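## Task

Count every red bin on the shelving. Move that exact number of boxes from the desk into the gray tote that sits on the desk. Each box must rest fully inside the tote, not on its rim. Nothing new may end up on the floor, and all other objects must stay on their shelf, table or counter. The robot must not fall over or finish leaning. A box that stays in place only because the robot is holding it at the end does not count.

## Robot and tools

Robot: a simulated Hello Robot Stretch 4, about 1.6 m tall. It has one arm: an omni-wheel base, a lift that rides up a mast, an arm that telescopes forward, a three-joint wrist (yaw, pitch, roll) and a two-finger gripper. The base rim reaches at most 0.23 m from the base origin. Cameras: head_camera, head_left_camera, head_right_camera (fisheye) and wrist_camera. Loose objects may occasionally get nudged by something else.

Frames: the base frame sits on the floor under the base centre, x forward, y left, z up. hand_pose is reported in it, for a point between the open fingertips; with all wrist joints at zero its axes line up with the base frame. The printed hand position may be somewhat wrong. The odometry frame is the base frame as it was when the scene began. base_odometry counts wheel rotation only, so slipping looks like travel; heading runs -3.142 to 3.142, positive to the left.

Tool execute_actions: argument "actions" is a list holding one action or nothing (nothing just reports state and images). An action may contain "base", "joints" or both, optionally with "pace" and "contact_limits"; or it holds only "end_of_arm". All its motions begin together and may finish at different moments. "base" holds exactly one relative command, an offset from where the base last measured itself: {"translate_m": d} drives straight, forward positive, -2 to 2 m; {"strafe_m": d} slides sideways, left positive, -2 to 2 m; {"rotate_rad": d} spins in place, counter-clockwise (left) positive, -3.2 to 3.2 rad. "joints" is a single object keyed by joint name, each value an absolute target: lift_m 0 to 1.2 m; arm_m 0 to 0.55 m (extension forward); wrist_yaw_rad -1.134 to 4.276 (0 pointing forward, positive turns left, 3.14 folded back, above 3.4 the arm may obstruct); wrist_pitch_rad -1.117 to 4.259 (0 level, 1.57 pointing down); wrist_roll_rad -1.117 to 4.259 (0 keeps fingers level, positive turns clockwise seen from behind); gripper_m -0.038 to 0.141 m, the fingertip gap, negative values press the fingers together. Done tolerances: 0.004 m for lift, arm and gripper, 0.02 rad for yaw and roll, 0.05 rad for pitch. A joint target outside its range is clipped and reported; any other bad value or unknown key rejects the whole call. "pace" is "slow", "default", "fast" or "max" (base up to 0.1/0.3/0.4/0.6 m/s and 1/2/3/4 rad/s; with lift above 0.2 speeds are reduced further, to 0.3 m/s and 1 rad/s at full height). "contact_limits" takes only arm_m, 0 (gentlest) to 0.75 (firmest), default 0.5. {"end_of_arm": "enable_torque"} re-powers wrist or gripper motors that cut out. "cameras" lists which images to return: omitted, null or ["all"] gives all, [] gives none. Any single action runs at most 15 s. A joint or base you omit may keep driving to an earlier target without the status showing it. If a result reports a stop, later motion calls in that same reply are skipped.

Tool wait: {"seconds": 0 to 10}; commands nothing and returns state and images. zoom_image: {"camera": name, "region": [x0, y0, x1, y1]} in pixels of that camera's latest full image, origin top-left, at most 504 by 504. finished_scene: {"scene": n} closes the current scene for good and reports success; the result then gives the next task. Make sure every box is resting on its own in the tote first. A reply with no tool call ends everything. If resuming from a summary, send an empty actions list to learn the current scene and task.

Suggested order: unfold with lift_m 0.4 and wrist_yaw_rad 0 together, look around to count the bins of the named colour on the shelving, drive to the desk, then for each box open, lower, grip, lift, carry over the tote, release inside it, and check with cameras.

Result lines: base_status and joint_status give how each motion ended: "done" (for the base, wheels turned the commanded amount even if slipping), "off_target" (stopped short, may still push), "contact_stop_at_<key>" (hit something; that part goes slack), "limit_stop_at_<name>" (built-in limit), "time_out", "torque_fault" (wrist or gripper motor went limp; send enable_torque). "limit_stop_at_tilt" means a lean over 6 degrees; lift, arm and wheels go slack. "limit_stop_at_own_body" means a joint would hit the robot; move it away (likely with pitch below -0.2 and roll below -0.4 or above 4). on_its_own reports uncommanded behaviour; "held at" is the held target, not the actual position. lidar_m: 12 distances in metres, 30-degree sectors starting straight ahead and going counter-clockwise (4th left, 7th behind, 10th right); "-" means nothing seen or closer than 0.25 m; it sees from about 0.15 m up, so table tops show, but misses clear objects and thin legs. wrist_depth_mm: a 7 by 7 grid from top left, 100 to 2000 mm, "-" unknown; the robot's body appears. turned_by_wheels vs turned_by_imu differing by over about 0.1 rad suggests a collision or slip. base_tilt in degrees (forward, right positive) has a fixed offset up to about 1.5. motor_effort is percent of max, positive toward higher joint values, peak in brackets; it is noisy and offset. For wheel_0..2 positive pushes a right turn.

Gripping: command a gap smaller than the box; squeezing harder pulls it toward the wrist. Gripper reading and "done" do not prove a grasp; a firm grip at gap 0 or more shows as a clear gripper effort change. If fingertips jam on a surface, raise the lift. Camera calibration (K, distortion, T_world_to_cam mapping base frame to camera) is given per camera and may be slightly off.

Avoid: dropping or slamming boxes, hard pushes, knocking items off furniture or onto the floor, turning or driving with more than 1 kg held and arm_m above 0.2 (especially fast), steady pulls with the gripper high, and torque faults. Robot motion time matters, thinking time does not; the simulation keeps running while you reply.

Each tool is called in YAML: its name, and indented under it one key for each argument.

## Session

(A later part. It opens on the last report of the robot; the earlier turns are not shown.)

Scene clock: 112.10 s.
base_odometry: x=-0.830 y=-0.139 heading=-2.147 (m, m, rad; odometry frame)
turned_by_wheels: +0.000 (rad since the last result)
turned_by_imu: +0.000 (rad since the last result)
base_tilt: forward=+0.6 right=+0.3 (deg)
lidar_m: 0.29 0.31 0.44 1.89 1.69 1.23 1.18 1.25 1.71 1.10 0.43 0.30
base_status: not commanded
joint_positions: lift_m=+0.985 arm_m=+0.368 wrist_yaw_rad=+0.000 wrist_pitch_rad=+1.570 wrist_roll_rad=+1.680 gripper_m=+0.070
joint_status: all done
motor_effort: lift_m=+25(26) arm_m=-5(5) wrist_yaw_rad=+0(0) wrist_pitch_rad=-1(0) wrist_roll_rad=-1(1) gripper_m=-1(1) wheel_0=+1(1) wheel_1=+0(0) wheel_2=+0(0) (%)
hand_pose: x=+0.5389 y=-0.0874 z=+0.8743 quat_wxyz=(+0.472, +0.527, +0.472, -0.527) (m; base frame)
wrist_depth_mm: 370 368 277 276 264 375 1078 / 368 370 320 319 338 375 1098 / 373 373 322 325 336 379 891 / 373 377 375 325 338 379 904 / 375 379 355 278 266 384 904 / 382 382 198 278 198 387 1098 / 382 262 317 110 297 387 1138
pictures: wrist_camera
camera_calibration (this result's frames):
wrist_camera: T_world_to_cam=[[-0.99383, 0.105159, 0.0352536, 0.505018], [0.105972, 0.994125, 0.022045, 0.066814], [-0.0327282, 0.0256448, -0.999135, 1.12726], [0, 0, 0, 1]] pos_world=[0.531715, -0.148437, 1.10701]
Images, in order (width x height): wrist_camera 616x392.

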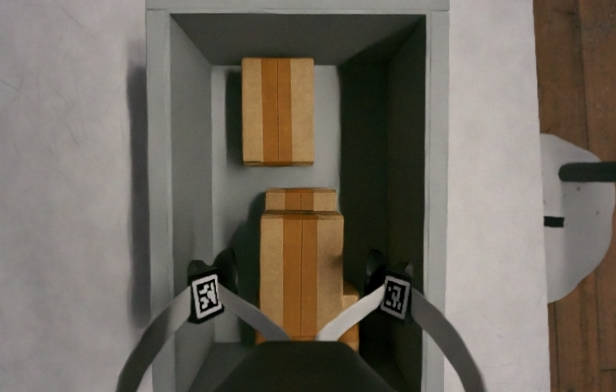

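execute_actions:
  actions:
    - {"base":{"strafe_m":-0.95},"joints":{"arm_m":0.297,"wrist_roll_rad":1.4,"gripper_m":0.095},"pace":"max"}
  cameras: ["wrist_camera"]

Scene clock: 116.60 s.
base_odometry: x=-1.626 y=+0.379 heading=-2.147 (m, m, rad; odometry frame)
turned_by_wheels: +0.000 (rad since the last result)
turned_by_imu: -0.001 (rad since the last result)
base_tilt: forward=+0.7 right=+0.3 (deg)
lidar_m: 0.27 0.29 0.41 1.21 1.68 1.23 1.18 1.24 1.50 1.39 1.45 0.29
base_status: done
joint_positions: lift_m=+0.985 arm_m=+0.298 wrist_yaw_rad=+0.000 wrist_pitch_rad=+1.570 wrist_roll_rad=+1.401 gripper_m=+0.095
joint_status: all done
motor_effort: lift_m=+24(25) arm_m=-5(5) wrist_yaw_rad=+0(1) wrist_pitch_rad=+0(1) wrist_roll_rad=-1(4) gripper_m=-2(5) wheel_0=+1(10) wheel_1=-1(11) wheel_2=+0(1) (%)
hand_pose: x=+0.4689 y=-0.0874 z=+0.8744 quat_wxyz=(+0.541, +0.456, +0.541, -0.456) (m; base frame)
wrist_depth_mm: 368 370 1078 1078 1078 1060 1098 / 368 373 370 375 375 1098 1118 / 373 373 370 377 377 382 1118 / 329 375 379 379 379 379 1118 / 327 377 379 329 382 384 904 / 382 379 382 332 218 389 1138 / 382 382 382 110 387 931 1160
pictures: wrist_camera
camera_calibration (this result's frames):
wrist_camera: T_world_to_cam=[[-0.984199, -0.173536, 0.035171, 0.406668], [-0.172844, 0.984706, 0.0218641, 0.204311], [-0.0384273, 0.0154396, -0.999142, 1.12682], [0, 0, 0, 1]] pos_world=[0.478857, -0.148013, 1.10708]
Images, in order (width x height): wrist_camera 616x392.

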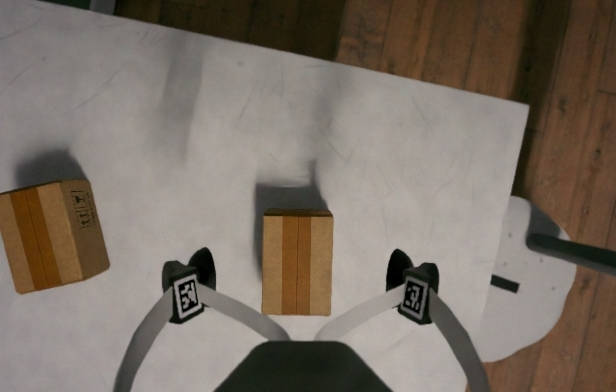

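execute_actions:
  actions:
    - {"joints":{"lift_m":0.868,"arm_m":0.302,"wrist_roll_rad":1.42,"gripper_m":0.085},"pace":"fast"}
  cameras: ["wrist_camera"]

execute_actions:
  actions:
    - {"joints":{"gripper_m":0.025},"pace":"fast"}
  cameras: []

execute_actions:
  actions:
    - {"joints":{"lift_m":1.0,"wrist_roll_rad":1.68},"pace":"fast"}
  cameras: ["wrist_camera"]

Scene clock: 118.23 s.
base_odometry: x=-1.626 y=+0.379 heading=-2.147 (m, m, rad; odometry frame)
turned_by_wheels: +0.000 (rad since the last result)
turned_by_imu: +0.000 (rad since the last result)
base_tilt: forward=+0.6 right=+0.3 (deg)
lidar_m: 0.26 0.29 0.42 1.18 1.70 1.24 1.17 1.24 1.50 1.41 1.46 0.28
base_status: not commanded
joint_positions: lift_m=+0.868 arm_m=+0.301 wrist_yaw_rad=+0.000 wrist_pitch_rad=+1.570 wrist_roll_rad=+1.419 gripper_m=+0.085
joint_status: all done
motor_effort: lift_m=+15(23) arm_m=+5(6) wrist_yaw_rad=+0(1) wrist_pitch_rad=-2(0) wrist_roll_rad=+2(1) gripper_m=-4(1) wheel_0=+1(1) wheel_1=+0(1) wheel_2=+0(0) (%)
hand_pose: x=+0.4722 y=-0.0874 z=+0.7581 quat_wxyz=(+0.537, +0.461, +0.536, -0.461) (m; base frame)
wrist_depth_mm: 254 255 256 255 257 976 991 / 255 256 256 259 259 260 262 / 258 258 258 258 262 262 263 / 259 260 262 262 263 265 266 / 259 262 262 213 264 266 267 / 262 263 202 214 204 268 270 / 264 265 265 110 267 270 530
pictures: wrist_camera
camera_calibration (this result's frames):
wrist_camera: T_world_to_cam=[[-0.987309, -0.154866, 0.0351623, 0.417074], [-0.154165, 0.987803, 0.0218759, 0.198859], [-0.0381212, 0.0161775, -0.999142, 1.01068], [0, 0, 0, 1]] pos_world=[0.480967, -0.148193, 0.990798]
Images, in order (width x height): wrist_camera 616x392.

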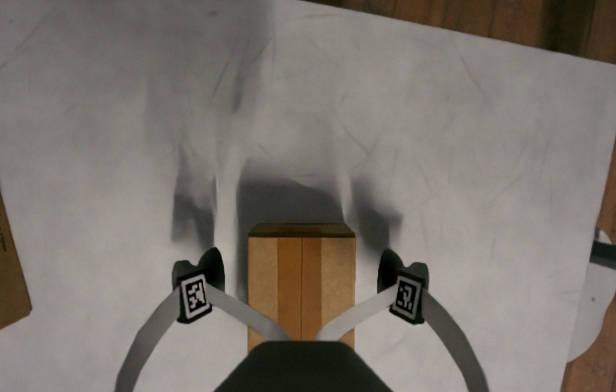

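Scene clock: 119.63 s.
base_odometry: x=-1.626 y=+0.379 heading=-2.147 (m, m, rad; odometry frame)
turned_by_wheels: +0.000 (rad since the last result)
turned_by_imu: +0.000 (rad since the last result)
base_tilt: forward=+0.6 right=+0.3 (deg)
lidar_m: 0.27 0.28 0.40 1.18 1.71 1.23 1.19 1.25 1.50 1.40 1.47 0.30
base_status: not commanded
joint_positions: lift_m=+0.868 arm_m=+0.301 wrist_yaw_rad=+0.000 wrist_pitch_rad=+1.570 wrist_roll_rad=+1.419 gripper_m=+0.025
joint_status: all done
motor_effort: lift_m=+15(15) arm_m=+5(5) wrist_yaw_rad=+0(0) wrist_pitch_rad=+0(1) wrist_roll_rad=+3(2) gripper_m=-12(14) wheel_0=+1(2) wheel_1=-1(1) wheel_2=+0(0) (%)
hand_pose: x=+0.4722 y=-0.0874 z=+0.7581 quat_wxyz=(+0.537, +0.461, +0.536, -0.461) (m; base frame)
wrist_depth_mm: 255 255 256 256 259 976 976 / 256 256 257 259 258 259 260 / 257 259 258 259 260 262 263 / 258 259 260 259 263 264 265 / 260 262 263 202 263 265 266 / 262 262 194 204 192 266 266 / 264 264 266 110 267 268 530
pictures: none
No camera images: the call's "cameras" was empty. Leave "cameras" out to get every camera's image.

Scene clock: 120.93 s.
base_odometry: x=-1.626 y=+0.379 heading=-2.147 (m, m, rad; odometry frame)
turned_by_wheels: +0.000 (rad since the last result)
turned_by_imu: +0.000 (rad since the last result)
base_tilt: forward=+0.5 right=+0.2 (deg)
lidar_m: 0.27 0.29 0.42 1.20 1.70 1.25 1.18 1.25 1.50 1.40 1.47 0.27
base_status: not commanded
joint_positions: lift_m=+1.000 arm_m=+0.301 wrist_yaw_rad=+0.000 wrist_pitch_rad=+1.570 wrist_roll_rad=+1.679 gripper_m=+0.025
joint_status: all done
motor_effort: lift_m=+25(29) arm_m=+5(5) wrist_yaw_rad=+0(0) wrist_pitch_rad=-2(0) wrist_roll_rad=+2(5) gripper_m=-13(14) wheel_0=+1(1) wheel_1=-1(1) wheel_2=+0(0) (%)
hand_pose: x=+0.4722 y=-0.0874 z=+0.8893 quat_wxyz=(+0.472, +0.527, +0.472, -0.526) (m; base frame)
wrist_depth_mm: 1008 1098 1118 1098 1098 1098 1098 / 387 384 384 387 389 392 1118 / 384 387 389 389 394 397 1118 / 389 392 397 394 397 399 917 / 392 394 392 202 399 402 931 / 345 359 194 202 191 407 1160 / 397 397 397 110 402 399 1182
pictures: wrist_camera
camera_calibration (this result's frames):
wrist_camera: T_world_to_cam=[[-0.993943, 0.10412, 0.0351576, 0.438244], [0.10493, 0.994235, 0.0220545, 0.0740451], [-0.0326586, 0.02561, -0.999138, 1.14003], [0, 0, 0, 1]] pos_world=[0.465052, -0.148444, 1.12201]
Images, in order (width x height): wrist_camera 616x392.

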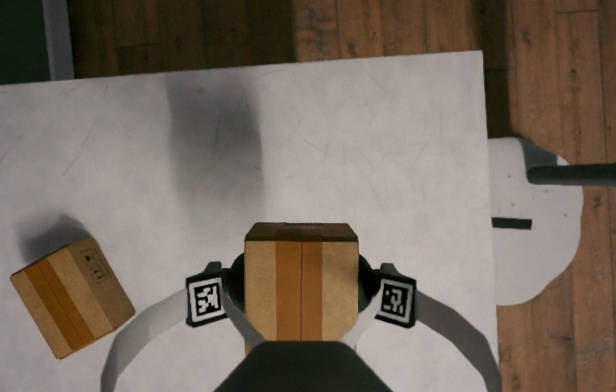

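execute_actions:
  actions:
    - {"base":{"strafe_m":0.829},"joints":{"arm_m":0.37},"pace":"max"}
  cameras: ["wrist_camera","head_camera"]

Scene clock: 124.77 s.
base_odometry: x=-0.931 y=-0.073 heading=-2.147 (m, m, rad; odometry frame)
turned_by_wheels: +0.000 (rad since the last result)
turned_by_imu: +0.000 (rad since the last result)
base_tilt: forward=+0.6 right=+0.2 (deg)
lidar_m: 0.27 0.29 0.44 2.00 1.68 1.24 1.18 1.24 1.72 1.13 0.40 0.29
base_status: done
joint_positions: lift_m=+1.000 arm_m=+0.369 wrist_yaw_rad=+0.000 wrist_pitch_rad=+1.570 wrist_roll_rad=+1.680 gripper_m=+0.025
joint_status: all done
motor_effort: lift_m=+24(25) arm_m=+5(6) wrist_yaw_rad=+0(1) wrist_pitch_rad=+0(2) wrist_roll_rad=+2(1) gripper_m=-14(13) wheel_0=+1(11) wheel_1=+0(10) wheel_2=+0(1) (%)
hand_pose: x=+0.5403 y=-0.0874 z=+0.8894 quat_wxyz=(+0.472, +0.527, +0.472, -0.526) (m; base frame)
wrist_depth_mm: 379 384 387 384 384 389 1098 / 382 382 387 389 392 392 1118 / 387 384 389 389 392 394 1118 / 387 392 273 340 309 397 904 / 387 394 274 202 309 397 931 / 394 397 194 203 192 397 1138 / 397 397 277 110 345 404 1160
pictures: head_camera, wrist_camera
camera_calibration (this result's frames):
wrist_camera: T_world_to_cam=[[-0.993959, 0.104015, 0.0350163, 0.50602], [0.104823, 0.994246, 0.0220695, 0.0669483], [-0.0325193, 0.0256067, -0.999143, 1.14222], [0, 0, 0, 1]] pos_world=[0.53309, -0.148445, 1.12204]
Images, in order (width x height): head_camera 420x560, wrist_camera 616x392.

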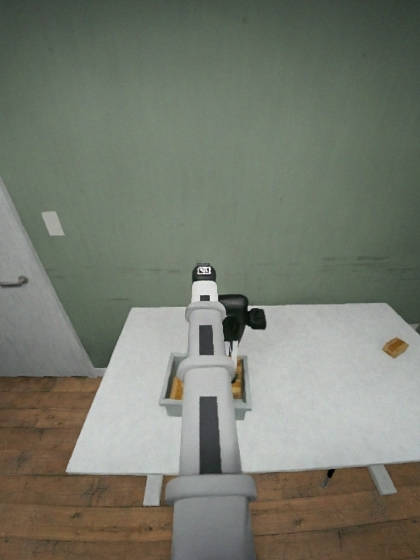

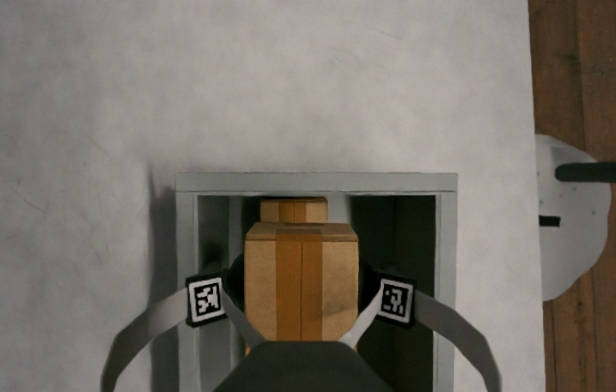

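execute_actions:
  actions:
    - {"joints":{"lift_m":0.92},"pace":"fast"}
  cameras: ["wrist_camera"]

execute_actions:
  actions:
    - {"joints":{"lift_m":0.917,"gripper_m":0.07},"pace":"fast"}
  cameras: ["wrist_camera"]

execute_actions:
  actions:
    - {"joints":{"lift_m":1.0},"pace":"fast"}
  cameras: ["wrist_camera","head_camera","head_left_camera"]

Scene clock: 126.33 s.
base_odometry: x=-0.931 y=-0.073 heading=-2.147 (m, m, rad; odometry frame)
turned_by_wheels: +0.000 (rad since the last result)
turned_by_imu: +0.000 (rad since the last result)
base_tilt: forward=+0.7 right=+0.3 (deg)
lidar_m: 0.28 0.30 0.46 2.01 1.69 1.24 1.19 1.22 1.71 1.08 0.41 0.31
base_status: not commanded
joint_positions: lift_m=+0.920 arm_m=+0.369 wrist_yaw_rad=+0.000 wrist_pitch_rad=+1.570 wrist_roll_rad=+1.680 gripper_m=+0.025
joint_status: all done
motor_effort: lift_m=+16(22) arm_m=+5(5) wrist_yaw_rad=-1(0) wrist_pitch_rad=+1(1) wrist_roll_rad=+1(1) gripper_m=-14(16) wheel_0=+1(1) wheel_1=+0(0) wheel_2=+0(0) (%)
hand_pose: x=+0.5403 y=-0.0874 z=+0.8101 quat_wxyz=(+0.472, +0.527, +0.472, -0.526) (m; base frame)
wrist_depth_mm: 304 306 306 306 307 310 312 / 306 306 307 310 310 312 314 / 309 306 307 310 312 314 317 / 309 196 193 193 194 195 319 / 312 213 236 202 309 217 319 / 315 195 194 204 192 201 320 / 317 196 265 110 315 200 324
pictures: wrist_camera
camera_calibration (this result's frames):
wrist_camera: T_world_to_cam=[[-0.993959, 0.104015, 0.0350161, 0.508801], [0.104823, 0.994246, 0.0220695, 0.0686981], [-0.032519, 0.0256067, -0.999143, 1.06298], [0, 0, 0, 1]] pos_world=[0.533093, -0.148445, 1.04273]
Images, in order (width x height): wrist_camera 616x392.

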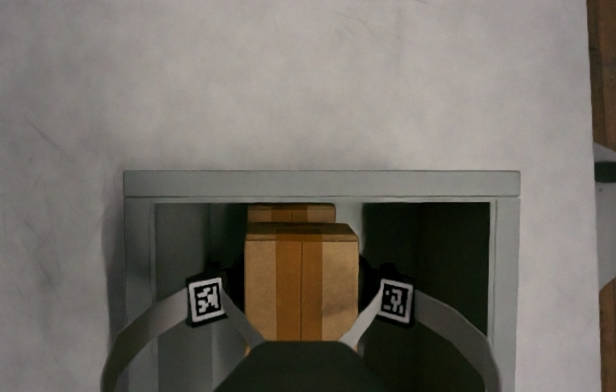

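Scene clock: 127.57 s.
base_odometry: x=-0.931 y=-0.073 heading=-2.147 (m, m, rad; odometry frame)
turned_by_wheels: +0.000 (rad since the last result)
turned_by_imu: +0.000 (rad since the last result)
base_tilt: forward=+0.6 right=+0.3 (deg)
lidar_m: 0.28 0.32 0.43 2.03 1.67 1.23 1.18 1.24 1.71 1.07 0.42 0.31
base_status: not commanded
joint_positions: lift_m=+0.917 arm_m=+0.369 wrist_yaw_rad=+0.000 wrist_pitch_rad=+1.570 wrist_roll_rad=+1.680 gripper_m=+0.070
joint_status: all done
motor_effort: lift_m=+16(15) arm_m=+5(5) wrist_yaw_rad=+0(1) wrist_pitch_rad=+0(2) wrist_roll_rad=+2(0) gripper_m=-5(12) wheel_0=+1(1) wheel_1=+0(0) wheel_2=+0(0) (%)
hand_pose: x=+0.5402 y=-0.0874 z=+0.8071 quat_wxyz=(+0.472, +0.527, +0.472, -0.526) (m; base frame)
wrist_depth_mm: 301 303 303 306 306 309 309 / 303 303 304 306 307 310 310 / 304 307 309 307 310 309 312 / 307 196 190 191 191 192 314 / 310 214 236 209 310 202 315 / 312 196 200 210 198 217 319 / 314 213 298 110 314 196 320
pictures: wrist_camera
camera_calibration (this result's frames):
wrist_camera: T_world_to_cam=[[-0.993954, 0.104015, 0.0351573, 0.508751], [0.104826, 0.994246, 0.0220546, 0.0687785], [-0.032661, 0.0256066, -0.999138, 1.06006], [0, 0, 0, 1]] pos_world=[0.533088, -0.148445, 1.03974]
Images, in order (width x height): wrist_camera 616x392.

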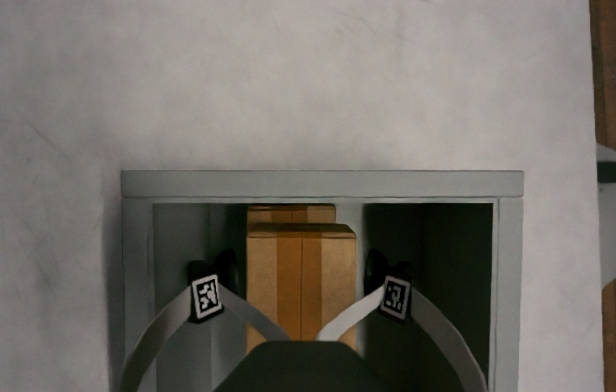

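Scene clock: 128.67 s.
base_odometry: x=-0.931 y=-0.073 heading=-2.147 (m, m, rad; odometry frame)
turned_by_wheels: +0.000 (rad since the last result)
turned_by_imu: +0.000 (rad since the last result)
base_tilt: forward=+0.6 right=+0.3 (deg)
lidar_m: 0.29 0.31 0.43 2.01 1.69 1.23 1.18 1.24 1.72 1.07 0.42 0.29
base_status: not commanded
joint_positions: lift_m=+1.000 arm_m=+0.369 wrist_yaw_rad=+0.000 wrist_pitch_rad=+1.570 wrist_roll_rad=+1.680 gripper_m=+0.070
joint_status: all done
motor_effort: lift_m=+25(26) arm_m=+5(5) wrist_yaw_rad=+0(1) wrist_pitch_rad=-3(2) wrist_roll_rad=+3(2) gripper_m=-2(1) wheel_0=+1(1) wheel_1=+0(0) wheel_2=+0(0) (%)
hand_pose: x=+0.5402 y=-0.0874 z=+0.8893 quat_wxyz=(+0.472, +0.527, +0.472, -0.526) (m; base frame)
wrist_depth_mm: 382 382 382 384 387 387 1098 / 387 387 387 389 389 392 1138 / 389 387 389 389 392 392 1138 / 387 389 271 293 310 397 904 / 392 392 300 291 310 397 904 / 394 394 199 294 198 399 1138 / 399 397 298 110 343 404 1182
pictures: head_camera, head_left_camera, wrist_camera
camera_calibration (this result's frames):
wrist_camera: T_world_to_cam=[[-0.993954, 0.104015, 0.0351573, 0.505861], [0.104826, 0.994246, 0.0220546, 0.0669635], [-0.032661, 0.0256066, -0.999138, 1.14227], [0, 0, 0, 1]] pos_world=[0.533091, -0.148445, 1.12202]
Images, in order (width x height): head_camera 420x560, head_left_camera 420x672, wrist_camera 616x392.

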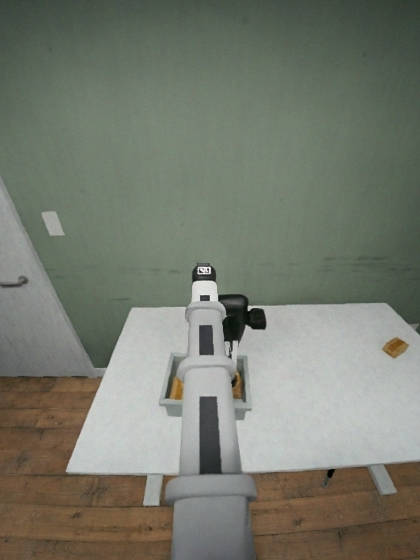

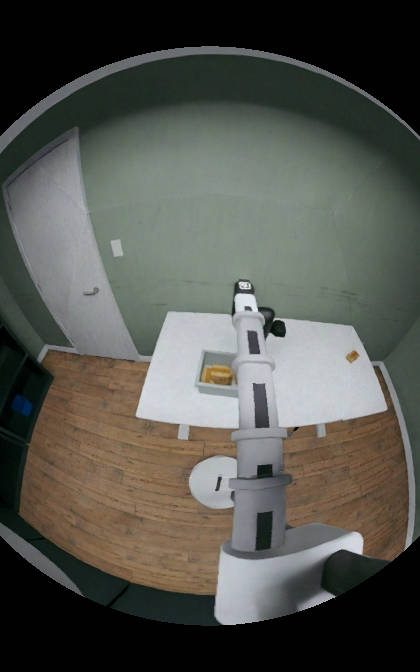

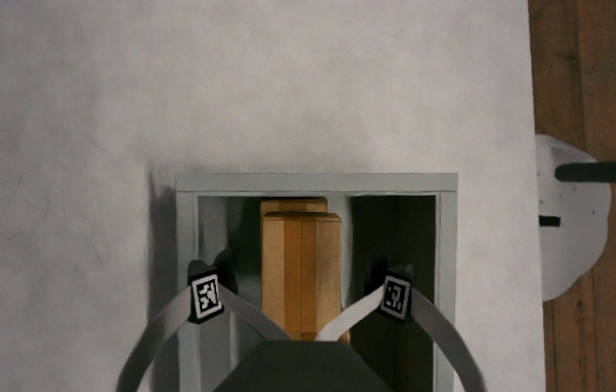

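finished_scene:
  scene: 2

The scene is finished: the task was done.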